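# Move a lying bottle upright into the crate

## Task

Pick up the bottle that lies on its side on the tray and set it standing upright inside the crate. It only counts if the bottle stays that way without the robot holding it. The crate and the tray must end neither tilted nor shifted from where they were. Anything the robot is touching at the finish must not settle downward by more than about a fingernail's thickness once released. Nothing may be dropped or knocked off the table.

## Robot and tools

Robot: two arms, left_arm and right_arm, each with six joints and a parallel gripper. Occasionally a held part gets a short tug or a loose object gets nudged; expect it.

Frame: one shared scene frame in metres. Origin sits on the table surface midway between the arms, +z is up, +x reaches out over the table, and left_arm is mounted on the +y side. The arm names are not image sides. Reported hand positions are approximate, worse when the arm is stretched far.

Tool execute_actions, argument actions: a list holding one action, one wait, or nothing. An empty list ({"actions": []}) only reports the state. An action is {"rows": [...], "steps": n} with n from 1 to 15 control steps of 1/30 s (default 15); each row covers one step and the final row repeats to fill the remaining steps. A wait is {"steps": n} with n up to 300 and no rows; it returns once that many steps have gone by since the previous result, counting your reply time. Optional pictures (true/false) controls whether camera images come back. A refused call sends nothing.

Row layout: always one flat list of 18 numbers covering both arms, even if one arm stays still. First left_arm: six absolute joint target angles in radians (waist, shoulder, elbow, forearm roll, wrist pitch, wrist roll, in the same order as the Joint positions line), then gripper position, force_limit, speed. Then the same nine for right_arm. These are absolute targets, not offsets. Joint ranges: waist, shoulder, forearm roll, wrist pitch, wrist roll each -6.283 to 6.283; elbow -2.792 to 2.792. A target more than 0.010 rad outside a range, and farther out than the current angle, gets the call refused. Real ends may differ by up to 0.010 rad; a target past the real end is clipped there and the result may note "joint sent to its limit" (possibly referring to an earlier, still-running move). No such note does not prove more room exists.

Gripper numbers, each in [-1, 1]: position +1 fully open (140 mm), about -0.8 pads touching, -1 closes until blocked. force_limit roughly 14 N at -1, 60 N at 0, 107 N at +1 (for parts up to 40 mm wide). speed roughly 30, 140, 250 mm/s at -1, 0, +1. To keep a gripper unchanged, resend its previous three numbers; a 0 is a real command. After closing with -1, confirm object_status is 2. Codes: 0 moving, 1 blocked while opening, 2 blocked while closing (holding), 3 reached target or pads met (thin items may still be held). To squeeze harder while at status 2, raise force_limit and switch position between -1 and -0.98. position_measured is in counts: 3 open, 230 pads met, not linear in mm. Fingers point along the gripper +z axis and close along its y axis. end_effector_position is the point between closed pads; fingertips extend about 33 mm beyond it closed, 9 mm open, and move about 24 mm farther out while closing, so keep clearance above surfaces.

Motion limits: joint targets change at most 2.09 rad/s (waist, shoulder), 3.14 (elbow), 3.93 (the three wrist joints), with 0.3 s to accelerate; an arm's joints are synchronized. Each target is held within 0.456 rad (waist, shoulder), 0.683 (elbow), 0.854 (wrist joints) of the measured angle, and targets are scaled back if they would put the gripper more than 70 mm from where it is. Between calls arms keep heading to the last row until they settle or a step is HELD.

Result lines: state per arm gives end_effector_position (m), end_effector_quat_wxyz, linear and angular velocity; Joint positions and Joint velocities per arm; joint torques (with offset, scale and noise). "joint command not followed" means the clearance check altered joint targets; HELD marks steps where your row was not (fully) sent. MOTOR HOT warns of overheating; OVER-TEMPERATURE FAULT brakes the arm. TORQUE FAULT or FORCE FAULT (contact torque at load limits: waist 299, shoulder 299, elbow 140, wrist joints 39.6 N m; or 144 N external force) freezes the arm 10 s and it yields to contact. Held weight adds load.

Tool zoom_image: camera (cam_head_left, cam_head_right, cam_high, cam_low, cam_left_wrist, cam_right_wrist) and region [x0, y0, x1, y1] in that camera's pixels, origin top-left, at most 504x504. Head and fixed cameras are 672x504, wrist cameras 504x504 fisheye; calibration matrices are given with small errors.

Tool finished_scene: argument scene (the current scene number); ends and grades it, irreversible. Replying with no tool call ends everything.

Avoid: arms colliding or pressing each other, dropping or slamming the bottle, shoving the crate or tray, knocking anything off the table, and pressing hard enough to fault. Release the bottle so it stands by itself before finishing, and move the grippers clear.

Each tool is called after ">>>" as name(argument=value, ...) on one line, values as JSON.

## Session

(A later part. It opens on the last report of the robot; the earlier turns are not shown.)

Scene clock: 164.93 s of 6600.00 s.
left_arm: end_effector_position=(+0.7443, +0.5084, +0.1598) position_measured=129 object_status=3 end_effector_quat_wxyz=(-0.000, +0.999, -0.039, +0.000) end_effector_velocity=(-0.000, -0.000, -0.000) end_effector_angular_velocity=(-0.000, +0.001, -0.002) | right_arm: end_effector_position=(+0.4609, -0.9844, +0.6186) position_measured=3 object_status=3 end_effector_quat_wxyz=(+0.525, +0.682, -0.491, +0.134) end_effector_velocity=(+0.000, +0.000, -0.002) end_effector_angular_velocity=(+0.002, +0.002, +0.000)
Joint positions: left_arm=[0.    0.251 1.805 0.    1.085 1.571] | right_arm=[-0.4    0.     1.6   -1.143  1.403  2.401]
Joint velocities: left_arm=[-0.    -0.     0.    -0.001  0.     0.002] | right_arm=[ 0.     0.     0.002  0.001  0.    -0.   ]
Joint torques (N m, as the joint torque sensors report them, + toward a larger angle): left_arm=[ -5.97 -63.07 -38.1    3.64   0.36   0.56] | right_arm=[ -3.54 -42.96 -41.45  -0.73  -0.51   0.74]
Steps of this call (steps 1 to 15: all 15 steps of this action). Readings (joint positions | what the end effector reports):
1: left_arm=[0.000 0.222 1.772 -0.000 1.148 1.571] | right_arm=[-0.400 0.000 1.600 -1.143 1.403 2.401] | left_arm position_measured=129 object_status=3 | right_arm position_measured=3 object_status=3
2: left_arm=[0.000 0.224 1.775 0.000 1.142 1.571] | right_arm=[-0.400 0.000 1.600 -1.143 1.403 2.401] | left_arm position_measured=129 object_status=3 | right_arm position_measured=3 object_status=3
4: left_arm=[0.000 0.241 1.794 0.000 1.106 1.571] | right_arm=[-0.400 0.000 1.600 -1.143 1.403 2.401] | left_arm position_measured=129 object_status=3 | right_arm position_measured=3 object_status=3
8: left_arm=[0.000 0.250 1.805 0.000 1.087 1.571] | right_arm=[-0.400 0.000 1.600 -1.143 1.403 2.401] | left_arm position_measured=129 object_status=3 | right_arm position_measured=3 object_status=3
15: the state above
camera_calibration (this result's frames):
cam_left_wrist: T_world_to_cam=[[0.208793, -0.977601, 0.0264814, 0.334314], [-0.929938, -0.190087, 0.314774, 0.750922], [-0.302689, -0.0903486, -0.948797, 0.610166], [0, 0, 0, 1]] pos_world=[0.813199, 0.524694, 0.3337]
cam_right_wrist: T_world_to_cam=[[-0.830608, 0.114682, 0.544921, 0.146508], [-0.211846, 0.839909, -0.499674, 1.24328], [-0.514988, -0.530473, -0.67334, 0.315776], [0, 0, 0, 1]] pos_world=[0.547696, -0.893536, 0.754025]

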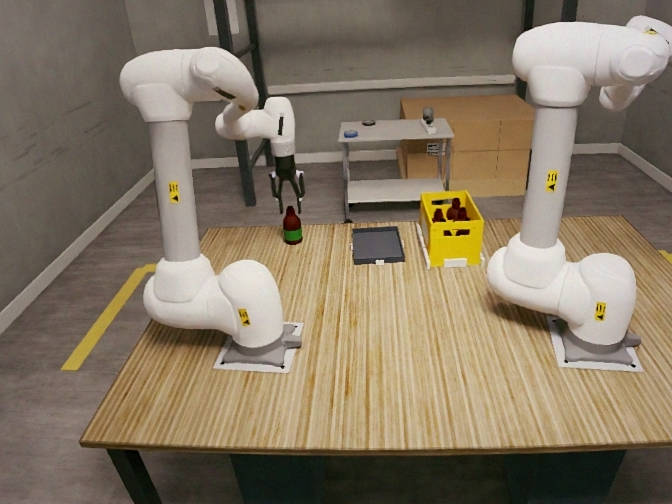

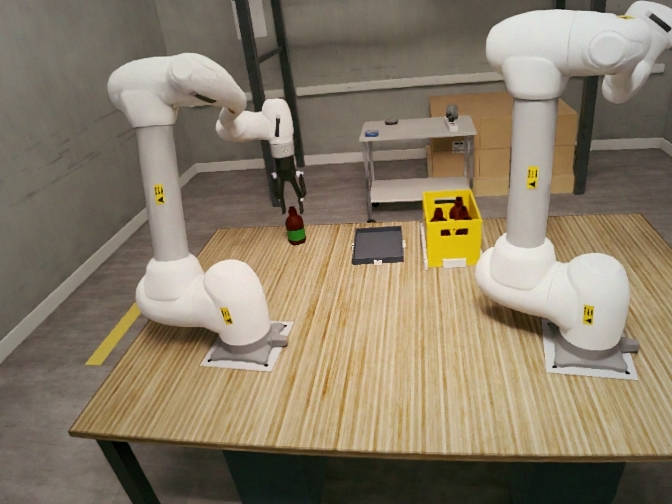

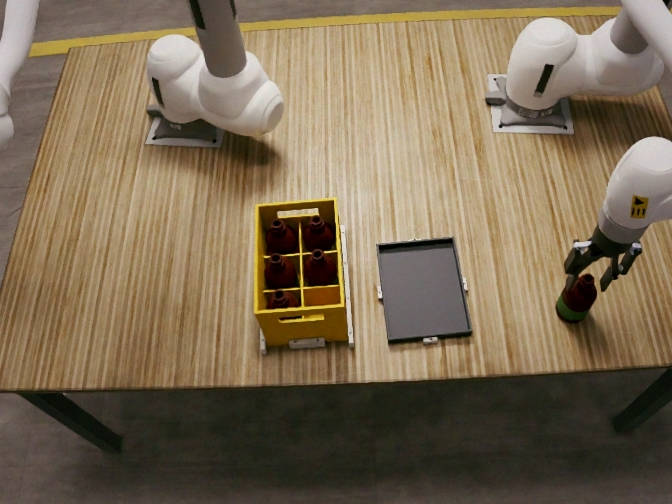

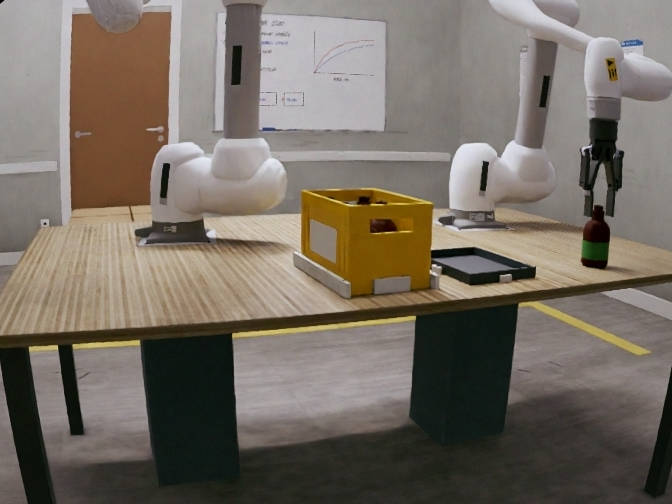

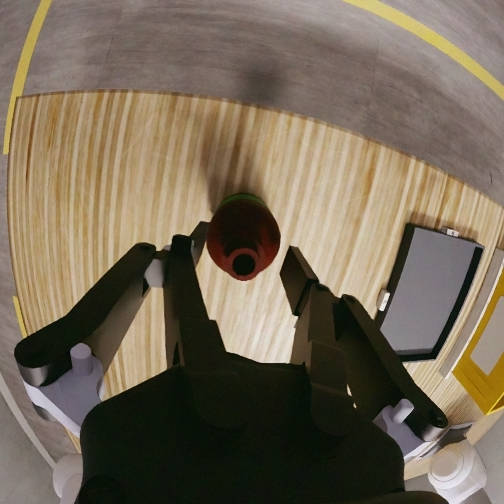

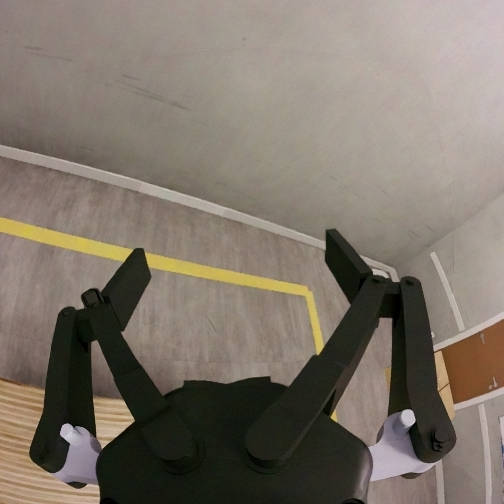

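>>> execute_actions(actions=[{"rows":[[0,0.2509,1.8053,0,1.0854,1.571,-1,0.3,-0.5,-0.4,0,1.6,-1.143,1.403,2.401,1,0,0]]}], pictures=false)

>>> execute_actions(actions=[{"steps":20}], pictures=false)

>>> execute_actions(actions=[{"rows":[[0,0.14,1.455,0,1.5466,1.571,-1,0.3,-0.5,-0.4,0,1.6,-1.143,1.403,2.401,1,0,0]]}], pictures=false)

>>> execute_actions(actions=[{"steps":30}])

>>> zoom_image(camera="cam_high", region=[240,190,370,360])

>>> zoom_image(camera="cam_low", region=[520,60,672,200])

Scene clock: 175.53 s of 6600.00 s.
left_arm: end_effector_position=(+0.7443, +0.5084, +0.1598) position_measured=185 object_status=0 end_effector_quat_wxyz=(+0.000, +0.999, -0.039, -0.000) end_effector_velocity=(+0.000, +0.000, -0.000) end_effector_angular_velocity=(+0.000, -0.001, -0.002) | right_arm: end_effector_position=(+0.4609, -0.9844, +0.6186) position_measured=3 object_status=3 end_effector_quat_wxyz=(+0.525, +0.682, -0.491, +0.134) end_effector_velocity=(+0.000, +0.000, -0.001) end_effector_angular_velocity=(+0.002, +0.001, -0.000)
Joint positions: left_arm=[-0.     0.251  1.805 -0.     1.085  1.571] | right_arm=[-0.4    0.     1.6   -1.143  1.403  2.401]
Joint velocities: left_arm=[ 0.     0.    -0.     0.    -0.001  0.002] | right_arm=[-0.     0.001  0.001  0.001  0.    -0.   ]
Joint torques (N m, as the joint torque sensors report them, + toward a larger angle): left_arm=[ -5.1  -51.58 -27.99   1.85  -0.53   0.46] | right_arm=[ -3.96 -41.93 -41.81  -0.9   -0.38   0.84]
Steps of this call (steps 1 to 15: the robot went on to your last target; steps 16 to 90: nothing new was sent; then 7.10 s passed at rest; steps 91 to 105: all 15 steps of this action). Readings (joint positions | what the end effector reports):
91: left_arm=[-0.000 0.251 1.805 -0.000 1.085 1.571] | right_arm=[-0.400 0.000 1.600 -1.143 1.403 2.401] | left_arm position_measured=129 object_status=0 | right_arm position_measured=3 object_status=3
92: left_arm=[-0.000 0.251 1.805 -0.000 1.085 1.571] | right_arm=[-0.400 0.000 1.600 -1.143 1.403 2.401] | left_arm position_measured=130 object_status=0 | right_arm position_measured=3 object_status=3
94: left_arm=[-0.000 0.251 1.805 -0.000 1.085 1.571] | right_arm=[-0.400 0.000 1.600 -1.143 1.403 2.401] | left_arm position_measured=139 object_status=0 | right_arm position_measured=3 object_status=3
98: left_arm=[-0.000 0.251 1.805 -0.000 1.085 1.571] | right_arm=[-0.400 0.000 1.600 -1.143 1.403 2.401] | left_arm position_measured=157 object_status=0 | right_arm position_measured=3 object_status=3
105: the state above

Scene clock: 176.20 s of 6600.00 s.
left_arm: end_effector_position=(+0.7443, +0.5084, +0.1598) position_measured=185 object_status=2 end_effector_quat_wxyz=(+0.000, +0.999, -0.039, -0.000) end_effector_velocity=(+0.000, +0.001, -0.000) end_effector_angular_velocity=(+0.002, +0.001, -0.001) | right_arm: end_effector_position=(+0.4609, -0.9844, +0.6186) position_measured=3 object_status=3 end_effector_quat_wxyz=(+0.525, +0.682, -0.491, +0.134) end_effector_velocity=(+0.000, -0.000, -0.002) end_effector_angular_velocity=(+0.001, +0.002, -0.000)
Joint positions: left_arm=[-0.     0.251  1.805 -0.     1.085  1.571] | right_arm=[-0.4    0.     1.6   -1.143  1.403  2.401]
Joint velocities: left_arm=[ 0.001  0.001 -0.001  0.002  0.001  0.001] | right_arm=[ 0.     0.001  0.002 -0.     0.     0.   ]
Joint torques (N m, as the joint torque sensors report them, + toward a larger angle): left_arm=[ -6.82 -48.65 -27.93   2.56  -0.25   0.41] | right_arm=[ -2.74 -42.1  -41.32  -0.93  -0.5    0.81]
Steps of this call (steps 1 to 15: the robot went on to your last target; steps 16 to 20: nothing new was sent). Readings (joint positions | what the end effector reports):
1: left_arm=[-0.000 0.251 1.805 -0.000 1.085 1.571] | right_arm=[-0.400 0.000 1.600 -1.143 1.403 2.401] | left_arm position_measured=185 object_status=0 | right_arm position_measured=3 object_status=3
2: left_arm=[-0.000 0.251 1.805 -0.000 1.085 1.571] | right_arm=[-0.400 0.000 1.600 -1.143 1.403 2.401] | left_arm position_measured=185 object_status=0 | right_arm position_measured=3 object_status=3
4: left_arm=[-0.000 0.251 1.805 -0.000 1.085 1.571] | right_arm=[-0.400 0.000 1.600 -1.143 1.403 2.401] | left_arm position_measured=185 object_status=0 | right_arm position_measured=3 object_status=3
8: left_arm=[-0.000 0.251 1.805 -0.000 1.085 1.571] | right_arm=[-0.400 0.000 1.600 -1.143 1.403 2.401] | left_arm position_measured=185 object_status=2 | right_arm position_measured=3 object_status=3
20: the state above
All arms were judged still, so your last target was given up. Only a new action makes them travel on or press farther. Fingers that are still opening or closing keep moving.

Scene clock: 176.70 s of 6600.00 s.
left_arm: end_effector_position=(+0.7515, +0.5078, +0.3648) position_measured=185 object_status=2 end_effector_quat_wxyz=(-0.000, +0.999, -0.039, -0.000) end_effector_velocity=(-0.064, +0.004, +0.462) end_effector_angular_velocity=(-0.002, -0.001, +0.001) | right_arm: end_effector_position=(+0.4609, -0.9844, +0.6186) position_measured=3 object_status=3 end_effector_quat_wxyz=(+0.525, +0.682, -0.491, +0.134) end_effector_velocity=(-0.000, +0.000, +0.000) end_effector_angular_velocity=(+0.001, -0.003, -0.000)
Joint positions: left_arm=[-0.     0.163  1.528  0.     1.451  1.571] | right_arm=[-0.4    0.     1.6   -1.143  1.403  2.401]
Joint velocities: left_arm=[-0.    -0.193 -0.605 -0.002  0.796 -0.001] | right_arm=[-0.    -0.001 -0.001  0.002  0.     0.   ]
Joint torques (N m, as the joint torque sensors report them, + toward a larger angle): left_arm=[ -4.34 -63.25 -42.54   4.04   0.69   0.51] | right_arm=[ -3.15 -41.93 -41.51  -0.9   -0.43   0.78]
Steps of this call (steps 1 to 15: all 15 steps of this action). Readings (joint positions | what the end effector reports):
1: left_arm=[-0.000 0.251 1.805 -0.000 1.085 1.571] | right_arm=[-0.400 0.000 1.600 -1.143 1.403 2.401] | left_arm position_measured=185 object_status=2 | right_arm position_measured=3 object_status=3
2: left_arm=[-0.000 0.250 1.802 -0.000 1.091 1.571] | right_arm=[-0.400 0.000 1.600 -1.143 1.403 2.401] | left_arm position_measured=185 object_status=2 | right_arm position_measured=3 object_status=3
4: left_arm=[-0.000 0.238 1.763 -0.000 1.142 1.571] | right_arm=[-0.400 0.000 1.600 -1.143 1.403 2.401] | left_arm position_measured=185 object_status=2 | right_arm position_measured=3 object_status=3
8: left_arm=[-0.000 0.209 1.674 0.000 1.259 1.571] | right_arm=[-0.400 0.000 1.600 -1.143 1.403 2.401] | left_arm position_measured=185 object_status=2 | right_arm position_measured=3 object_status=3
15: the state above

Scene clock: 177.70 s of 6600.00 s.
left_arm: end_effector_position=(+0.7413, +0.5086, +0.4204) position_measured=185 object_status=2 end_effector_quat_wxyz=(+0.000, +0.999, -0.039, -0.000) end_effector_velocity=(+0.000, -0.000, +0.001) end_effector_angular_velocity=(-0.001, -0.002, +0.003) | right_arm: end_effector_position=(+0.4609, -0.9844, +0.6186) position_measured=3 object_status=3 end_effector_quat_wxyz=(+0.525, +0.682, -0.491, +0.134) end_effector_velocity=(+0.000, -0.000, +0.000) end_effector_angular_velocity=(+0.000, -0.002, -0.000)
Joint positions: left_arm=[-0.     0.14   1.455 -0.     1.547  1.571] | right_arm=[-0.4    0.     1.6   -1.143  1.403  2.401]
Joint velocities: left_arm=[-0.    -0.001 -0.001 -0.    -0.001 -0.003] | right_arm=[ 0.     0.    -0.001  0.001 -0.     0.   ]
Joint torques (N m, as the joint torque sensors report them, + toward a larger angle): left_arm=[ -6.27 -57.24 -44.63   3.78   0.33   0.57] | right_arm=[ -3.5  -42.16 -41.59  -0.86  -0.4    0.75]
Steps of this call (steps 1 to 30: the robot went on to your last target). Readings (joint positions | what the end effector reports):
1: left_arm=[-0.000 0.157 1.507 0.000 1.478 1.571] | right_arm=[-0.400 0.000 1.600 -1.143 1.403 2.401] | left_arm position_measured=185 object_status=2 | right_arm position_measured=3 object_status=3
2: left_arm=[-0.000 0.150 1.488 0.000 1.503 1.571] | right_arm=[-0.400 0.000 1.600 -1.143 1.403 2.401] | left_arm position_measured=185 object_status=2 | right_arm position_measured=3 object_status=3
4: left_arm=[-0.000 0.142 1.463 0.000 1.536 1.571] | right_arm=[-0.400 0.000 1.600 -1.143 1.403 2.401] | left_arm position_measured=185 object_status=2 | right_arm position_measured=3 object_status=3
8: left_arm=[-0.000 0.140 1.456 0.000 1.546 1.571] | right_arm=[-0.400 0.000 1.600 -1.143 1.403 2.401] | left_arm position_measured=185 object_status=2 | right_arm position_measured=3 object_status=3
30: the state above
All arms were judged still, so your last target was given up. Only a new action makes them travel on or press farther. Fingers that are still opening or closing keep moving.
camera_calibration (this result's frames):
cam_left_wrist: T_world_to_cam=[[0.2087, -0.977621, 0.0264878, 0.328274], [-0.929945, -0.189993, 0.314808, 0.666069], [-0.302731, -0.0903326, -0.948786, 0.856543], [0, 0, 0, 1]] pos_world=[0.8102, 0.524849, 0.594296]
cam_right_wrist: T_world_to_cam=[[-0.830608, 0.114682, 0.544921, 0.146508], [-0.211846, 0.839909, -0.499674, 1.24328], [-0.514988, -0.530473, -0.67334, 0.315776], [0, 0, 0, 1]] pos_world=[0.547696, -0.893536, 0.754025]

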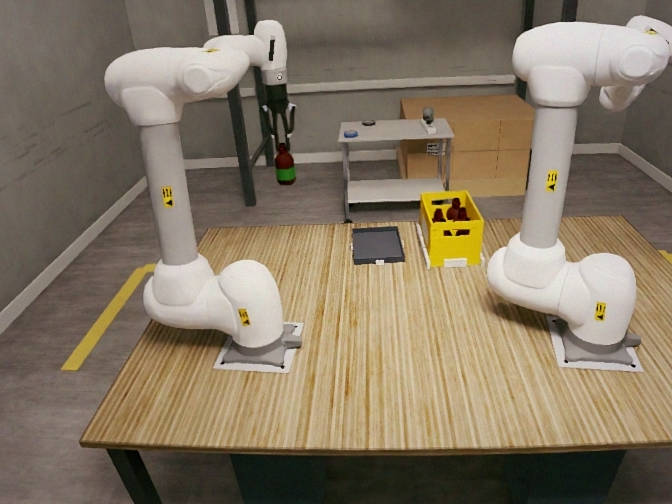

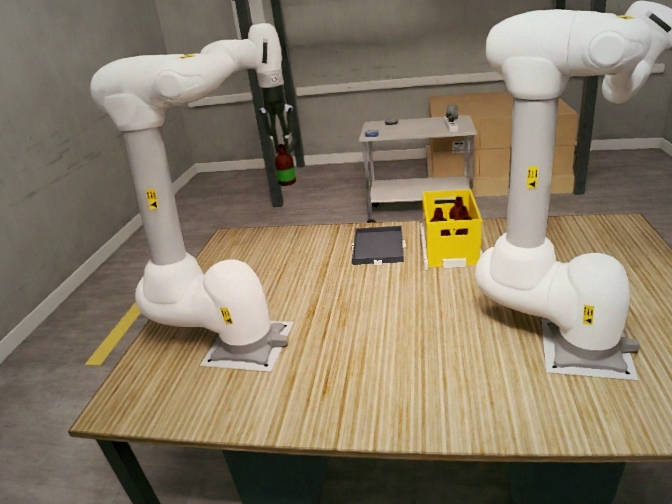

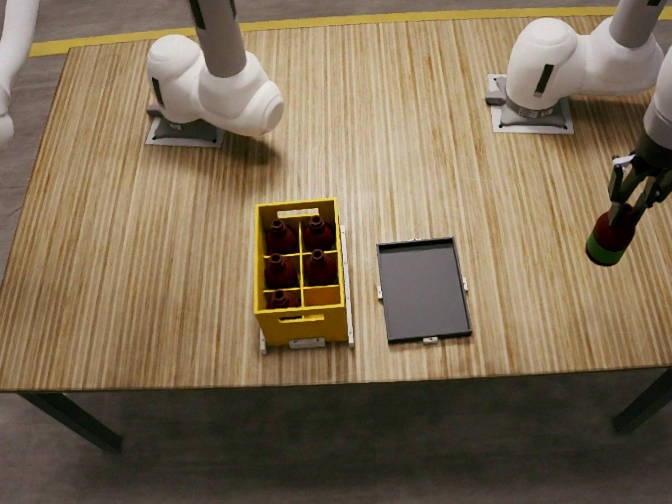

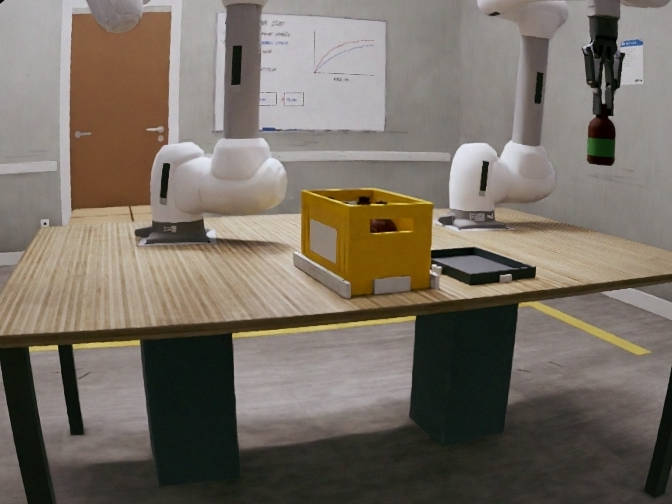

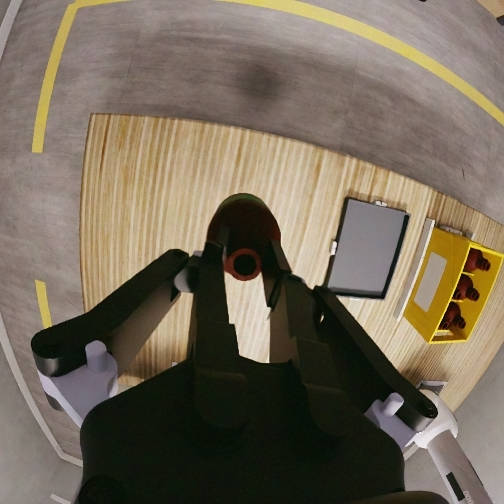

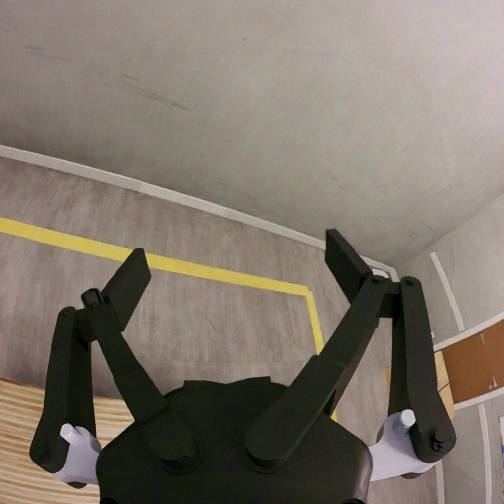

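Region (240, 190, 370, 360) of cam_high's 672x504 image, scaled by 2.965, with more detail than that image has; it fills the left 385 columns of this view, and the rest is white.

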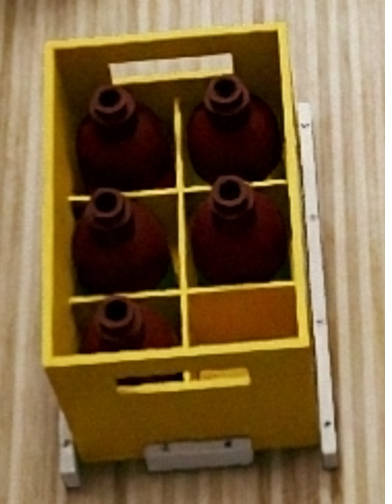

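Region (520, 60, 672, 200) of cam_low's 672x504 image, scaled by 3.316, with more detail than that image has; it fills the top 464 rows of this view, and the rest is white.

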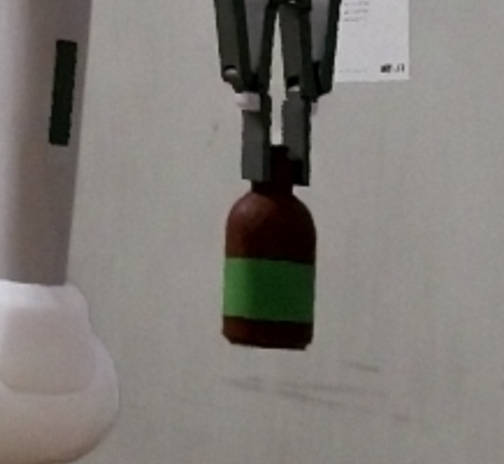

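>>> execute_actions(actions=[{"rows":[[-0.694,0.5294,0.9614,0,1.6508,0.016,-1,0.3,-0.5,-0.4,0,1.6,-1.143,1.403,2.401,1,0,0]]}], pictures=false)

>>> execute_actions(actions=[{"steps":75}])

Scene clock: 186.77 s of 6600.00 s.
left_arm: end_effector_position=(+0.8152, +0.3312, +0.4226) position_measured=185 object_status=2 end_effector_quat_wxyz=(+0.000, +0.998, +0.063, -0.000) end_effector_velocity=(+0.057, -0.439, -0.012) end_effector_angular_velocity=(-0.000, +0.003, +0.465) | right_arm: end_effector_position=(+0.4609, -0.9844, +0.6186) position_measured=3 object_status=3 end_effector_quat_wxyz=(+0.525, +0.682, -0.491, +0.134) end_effector_velocity=(-0.000, -0.000, +0.001) end_effector_angular_velocity=(-0.002, -0.001, +0.000)
Joint positions: left_arm=[-0.231  0.304  1.247 -0.     1.591  1.137] | right_arm=[-0.4    0.     1.6   -1.143  1.403  2.401]
Joint velocities: left_arm=[-0.538  0.289 -0.364 -0.001  0.077 -1.003] | right_arm=[ 0.    -0.    -0.001 -0.001 -0.    -0.   ]
Joint torques (N m, as the joint torque sensors report them, + toward a larger angle): left_arm=[ -4.83 -74.84 -45.42   3.72  -0.26   0.14] | right_arm=[ -3.04 -42.09 -41.64  -0.86  -0.5    0.73]
Steps of this call (steps 1 to 90: nothing new was sent; then 5.57 s passed at rest; steps 91 to 105: all 15 steps of this action). Readings (joint positions | what the end effector reports):
91: left_arm=[-0.000 0.140 1.455 -0.000 1.547 1.571] | right_arm=[-0.400 0.000 1.600 -1.143 1.403 2.401] | left_arm position_measured=185 object_status=2 | right_arm position_measured=3 object_status=3
92: left_arm=[-0.002 0.142 1.452 -0.000 1.547 1.565] | right_arm=[-0.400 0.000 1.600 -1.143 1.403 2.401] | left_arm position_measured=185 object_status=2 | right_arm position_measured=3 object_status=3
94: left_arm=[-0.030 0.166 1.422 -0.000 1.554 1.513] | right_arm=[-0.400 0.000 1.600 -1.143 1.403 2.401] | left_arm position_measured=185 object_status=2 | right_arm position_measured=3 object_status=3
98: left_arm=[-0.104 0.225 1.347 -0.000 1.569 1.374] | right_arm=[-0.400 0.000 1.600 -1.143 1.403 2.401] | left_arm position_measured=185 object_status=2 | right_arm position_measured=3 object_status=3
105: the state above

Scene clock: 189.27 s of 6600.00 s.
left_arm: end_effector_position=(+0.7431, -0.0579, +0.3998) position_measured=185 object_status=2 end_effector_quat_wxyz=(-0.000, +0.924, +0.382, -0.000) end_effector_velocity=(-0.000, -0.000, +0.000) end_effector_angular_velocity=(-0.001, +0.001, +0.001) | right_arm: end_effector_position=(+0.4609, -0.9844, +0.6186) position_measured=3 object_status=3 end_effector_quat_wxyz=(+0.525, +0.682, -0.491, +0.134) end_effector_velocity=(+0.001, -0.000, +0.000) end_effector_angular_velocity=(+0.001, -0.002, -0.000)
Joint positions: left_arm=[-0.694  0.529  0.961  0.     1.651  0.016] | right_arm=[-0.4    0.     1.6   -1.143  1.403  2.401]
Joint velocities: left_arm=[-0.     0.    -0.    -0.001  0.    -0.001] | right_arm=[-0.     0.001 -0.002  0.002 -0.     0.   ]
Joint torques (N m, as the joint torque sensors report them, + toward a larger angle): left_arm=[ -4.97 -95.01 -44.54   3.96   0.34   0.72] | right_arm=[ -3.22 -43.08 -41.53  -0.98  -0.4    0.8 ]
Steps of this call (steps 1 to 45: the robot went on to your last target; steps 46 to 75: nothing new was sent). Readings (joint positions | what the end effector reports):
1: left_arm=[-0.249 0.314 1.235 -0.000 1.593 1.103] | right_arm=[-0.400 0.000 1.600 -1.143 1.403 2.401] | left_arm position_measured=185 object_status=2 | right_arm position_measured=3 object_status=3
2: left_arm=[-0.267 0.323 1.223 -0.000 1.596 1.069] | right_arm=[-0.400 0.000 1.600 -1.143 1.403 2.401] | left_arm position_measured=185 object_status=2 | right_arm position_measured=3 object_status=3
4: left_arm=[-0.303 0.340 1.201 -0.000 1.600 0.999] | right_arm=[-0.400 0.000 1.600 -1.143 1.403 2.401] | left_arm position_measured=185 object_status=2 | right_arm position_measured=3 object_status=3
8: left_arm=[-0.372 0.373 1.159 -0.000 1.609 0.848] | right_arm=[-0.400 0.000 1.600 -1.143 1.403 2.401] | left_arm position_measured=185 object_status=2 | right_arm position_measured=3 object_status=3
75: the state above
All arms were judged still, so your last target was given up. Only a new action makes them travel on or press farther. Fingers that are still opening or closing keep moving.
camera_calibration (this result's frames):
cam_left_wrist: T_world_to_cam=[[0.877542, -0.478767, 0.026482, -0.693504], [-0.461888, -0.829192, 0.3148, 0.18179], [-0.128757, -0.288482, -0.948788, 0.645615], [0, 0, 0, 1]] pos_world=[0.775673, 0.0049603, 0.57369]
cam_right_wrist: T_world_to_cam=[[-0.830608, 0.114682, 0.544921, 0.146508], [-0.211846, 0.839909, -0.499674, 1.24328], [-0.514988, -0.530473, -0.67334, 0.315776], [0, 0, 0, 1]] pos_world=[0.547696, -0.893536, 0.754025]

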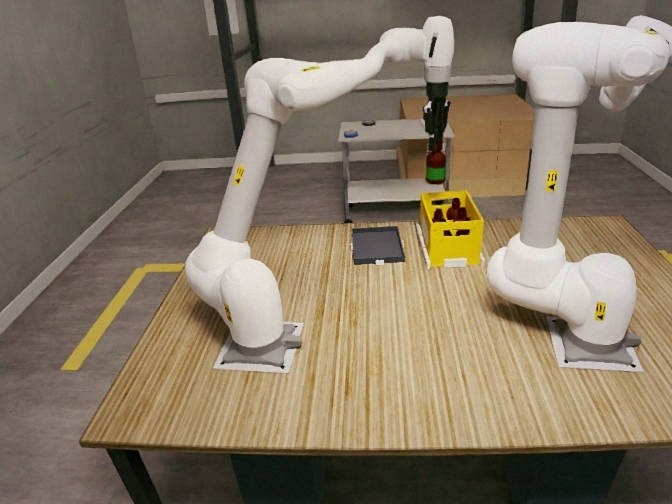

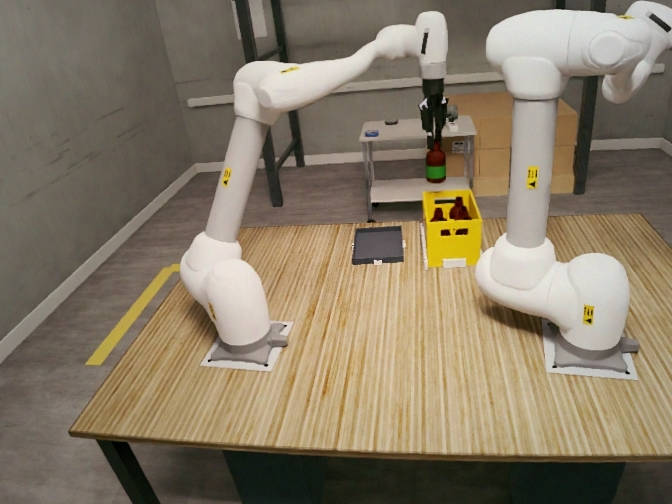

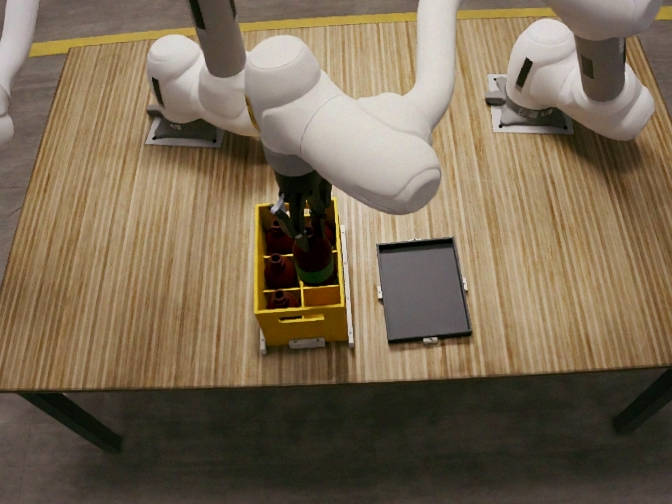

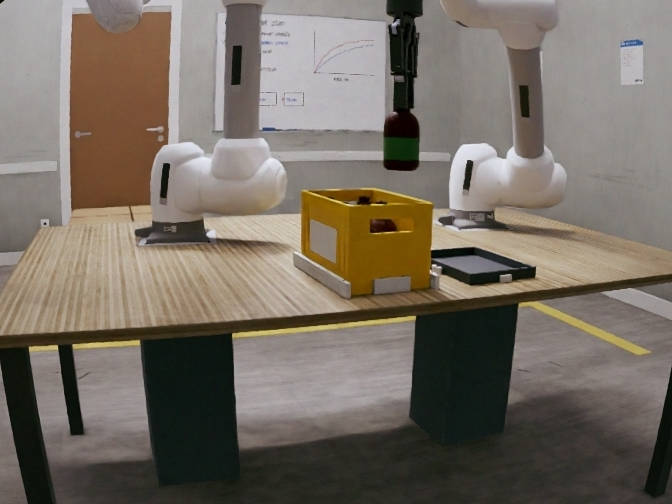

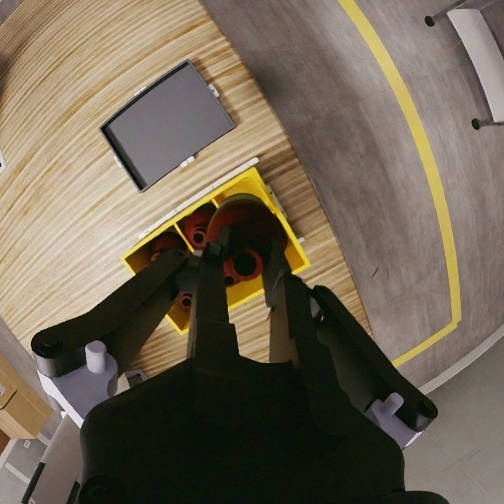

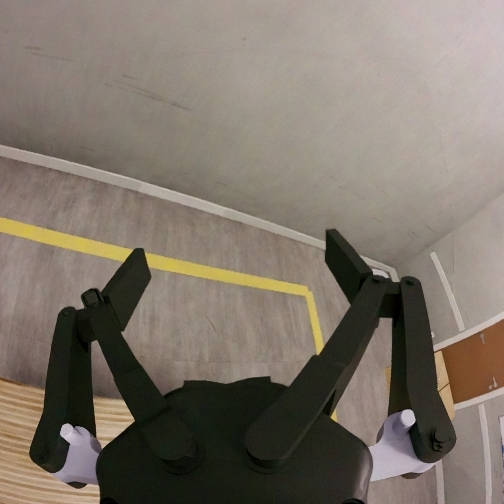

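>>> execute_actions(actions=[{"rows":[[-0.689,0.5259,1.056,0,1.5597,0.02,-1,0.3,-0.5,-0.4,0,1.6,-1.143,1.403,2.401,1,0,0]]}], pictures=false)

>>> execute_actions(actions=[{"steps":10}])

>>> zoom_image(camera="cam_high", region=[240,200,380,340])

>>> zoom_image(camera="cam_left_wrist", region=[140,130,340,300])

Scene clock: 203.00 s of 6600.00 s.
left_arm: end_effector_position=(+0.7459, -0.0546, +0.3501) position_measured=185 object_status=2 end_effector_quat_wxyz=(+0.000, +0.924, +0.382, +0.000) end_effector_velocity=(-0.000, +0.001, -0.000) end_effector_angular_velocity=(+0.001, +0.001, -0.000) | right_arm: end_effector_position=(+0.4609, -0.9844, +0.6186) position_measured=3 object_status=3 end_effector_quat_wxyz=(+0.525, +0.682, -0.491, +0.134) end_effector_velocity=(+0.000, +0.000, +0.001) end_effector_angular_velocity=(+0.001, -0.003, +0.000)
Joint positions: left_arm=[-0.689  0.526  1.056 -0.     1.56   0.02 ] | right_arm=[-0.4    0.     1.6   -1.143  1.403  2.401]
Joint velocities: left_arm=[ 0.001 -0.001  0.002  0.    -0.     0.001] | right_arm=[ 0.    -0.001 -0.002  0.002  0.    -0.001]
Joint torques (N m, as the joint torque sensors report them, + toward a larger angle): left_arm=[ -5.14 -95.76 -44.72   3.84   0.06   0.52] | right_arm=[ -3.83 -42.61 -41.87  -0.89  -0.47   0.75]
Steps of this call (steps 1 to 90: nothing new was sent; then 10.23 s passed at rest; steps 91 to 105: all 15 steps of this action). Readings (joint positions | what the end effector reports):
91: left_arm=[-0.694 0.529 0.961 -0.000 1.651 0.016] | right_arm=[-0.400 0.000 1.600 -1.143 1.403 2.401] | left_arm position_measured=185 object_status=2 | right_arm position_measured=3 object_status=3
92: left_arm=[-0.694 0.529 0.965 -0.000 1.647 0.016] | right_arm=[-0.400 0.000 1.600 -1.143 1.403 2.401] | left_arm position_measured=185 object_status=2 | right_arm position_measured=3 object_status=3
94: left_arm=[-0.692 0.528 1.005 -0.000 1.608 0.018] | right_arm=[-0.400 0.000 1.600 -1.143 1.403 2.401] | left_arm position_measured=185 object_status=2 | right_arm position_measured=3 object_status=3
98: left_arm=[-0.689 0.526 1.054 -0.000 1.562 0.020] | right_arm=[-0.400 0.000 1.600 -1.143 1.403 2.401] | left_arm position_measured=185 object_status=2 | right_arm position_measured=3 object_status=3
105: the state above

Scene clock: 203.33 s of 6600.00 s.
left_arm: end_effector_position=(+0.7459, -0.0546, +0.3500) position_measured=185 object_status=2 end_effector_quat_wxyz=(-0.000, +0.924, +0.382, -0.000) end_effector_velocity=(+0.001, -0.000, -0.002) end_effector_angular_velocity=(+0.001, +0.000, +0.002) | right_arm: end_effector_position=(+0.4609, -0.9844, +0.6186) position_measured=3 object_status=3 end_effector_quat_wxyz=(+0.525, +0.682, -0.491, +0.134) end_effector_velocity=(-0.000, +0.000, -0.001) end_effector_angular_velocity=(+0.001, -0.000, -0.000)
Joint positions: left_arm=[-0.689  0.526  1.056 -0.     1.56   0.02 ] | right_arm=[-0.4    0.     1.6   -1.143  1.403  2.401]
Joint velocities: left_arm=[ 0.     0.002  0.001  0.    -0.001 -0.001] | right_arm=[-0.    -0.     0.001  0.001  0.     0.   ]
Joint torques (N m, as the joint torque sensors report them, + toward a larger angle): left_arm=[ -5.85 -94.95 -44.45   4.     0.15   0.53] | right_arm=[ -3.1  -42.08 -42.17  -0.9   -0.34   0.68]
Steps of this call (steps 1 to 10: the robot went on to your last target). Readings (joint positions | what the end effector reports):
1: left_arm=[-0.689 0.526 1.056 -0.000 1.560 0.020] | right_arm=[-0.400 0.000 1.600 -1.143 1.403 2.401] | left_arm position_measured=185 object_status=2 | right_arm position_measured=3 object_status=3
2: left_arm=[-0.689 0.526 1.056 -0.000 1.560 0.020] | right_arm=[-0.400 0.000 1.600 -1.143 1.403 2.401] | left_arm position_measured=185 object_status=2 | right_arm position_measured=3 object_status=3
4: left_arm=[-0.689 0.526 1.056 -0.000 1.560 0.020] | right_arm=[-0.400 0.000 1.600 -1.143 1.403 2.401] | left_arm position_measured=185 object_status=2 | right_arm position_measured=3 object_status=3
8: left_arm=[-0.689 0.526 1.056 -0.000 1.560 0.020] | right_arm=[-0.400 0.000 1.600 -1.143 1.403 2.401] | left_arm position_measured=185 object_status=2 | right_arm position_measured=3 object_status=3
10: the state above
camera_calibration (this result's frames):
cam_left_wrist: T_world_to_cam=[[0.878015, -0.477899, 0.0264855, -0.693365], [-0.461069, -0.829647, 0.314803, 0.200877], [-0.12847, -0.288613, -0.948788, 0.599482], [0, 0, 0, 1]] pos_world=[0.778418, 0.008317, 0.523908]
cam_right_wrist: T_world_to_cam=[[-0.830608, 0.114682, 0.544921, 0.146509], [-0.211846, 0.839909, -0.499674, 1.24328], [-0.514988, -0.530473, -0.67334, 0.315776], [0, 0, 0, 1]] pos_world=[0.547696, -0.893536, 0.754025]

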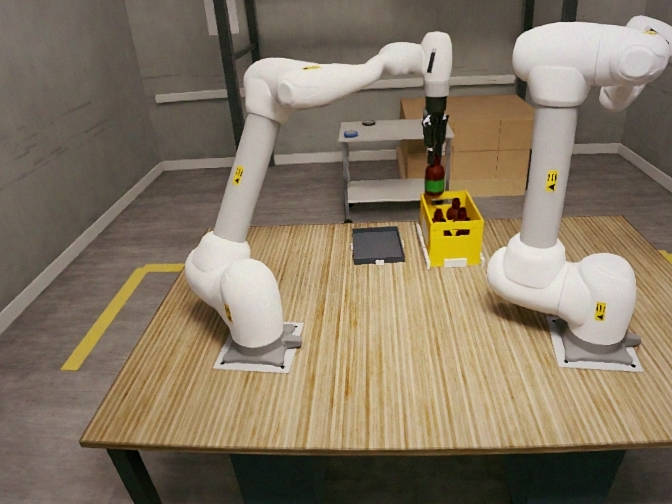

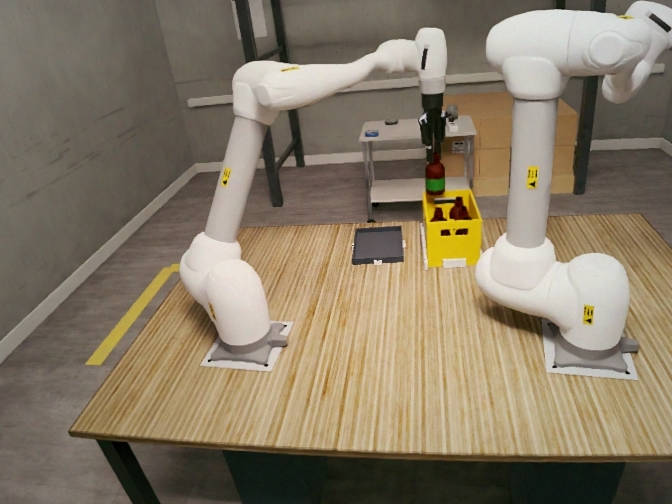

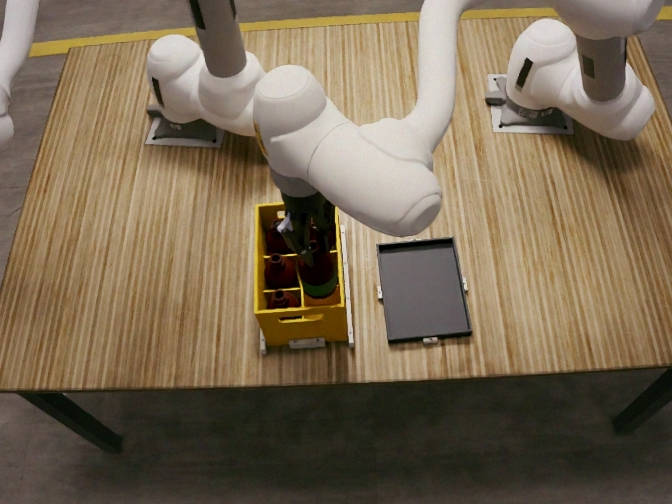

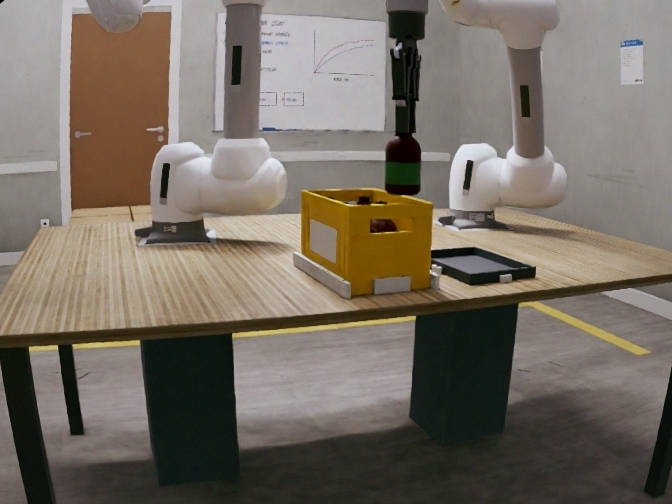

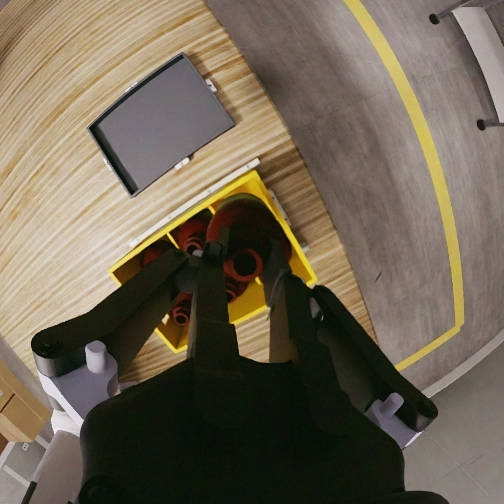

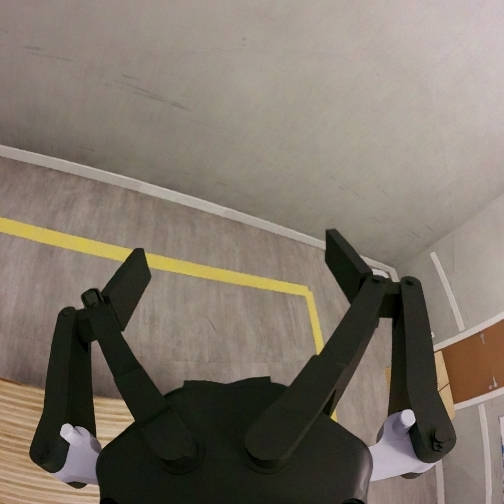

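Region (240, 200, 380, 340) of cam_high's 672x504 image, scaled by 3.600, with more detail than that image has.

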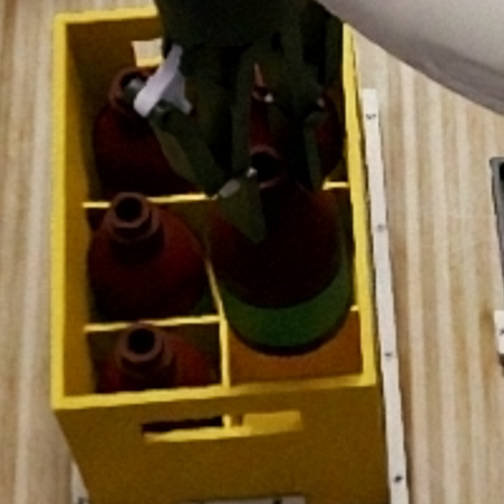

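Region (140, 130, 340, 300) of cam_left_wrist's 504x504 image, scaled by 2.520, with more detail than that image has; it fills the top 428 rows of this view, and the rest is white.

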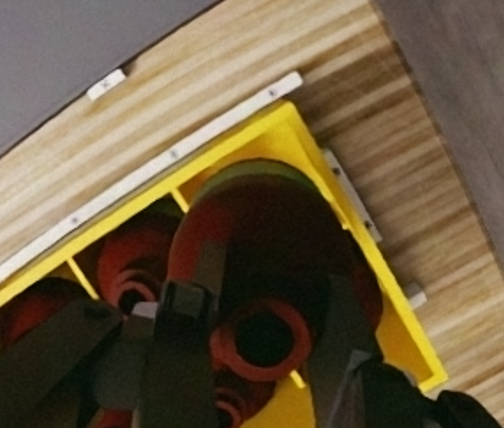

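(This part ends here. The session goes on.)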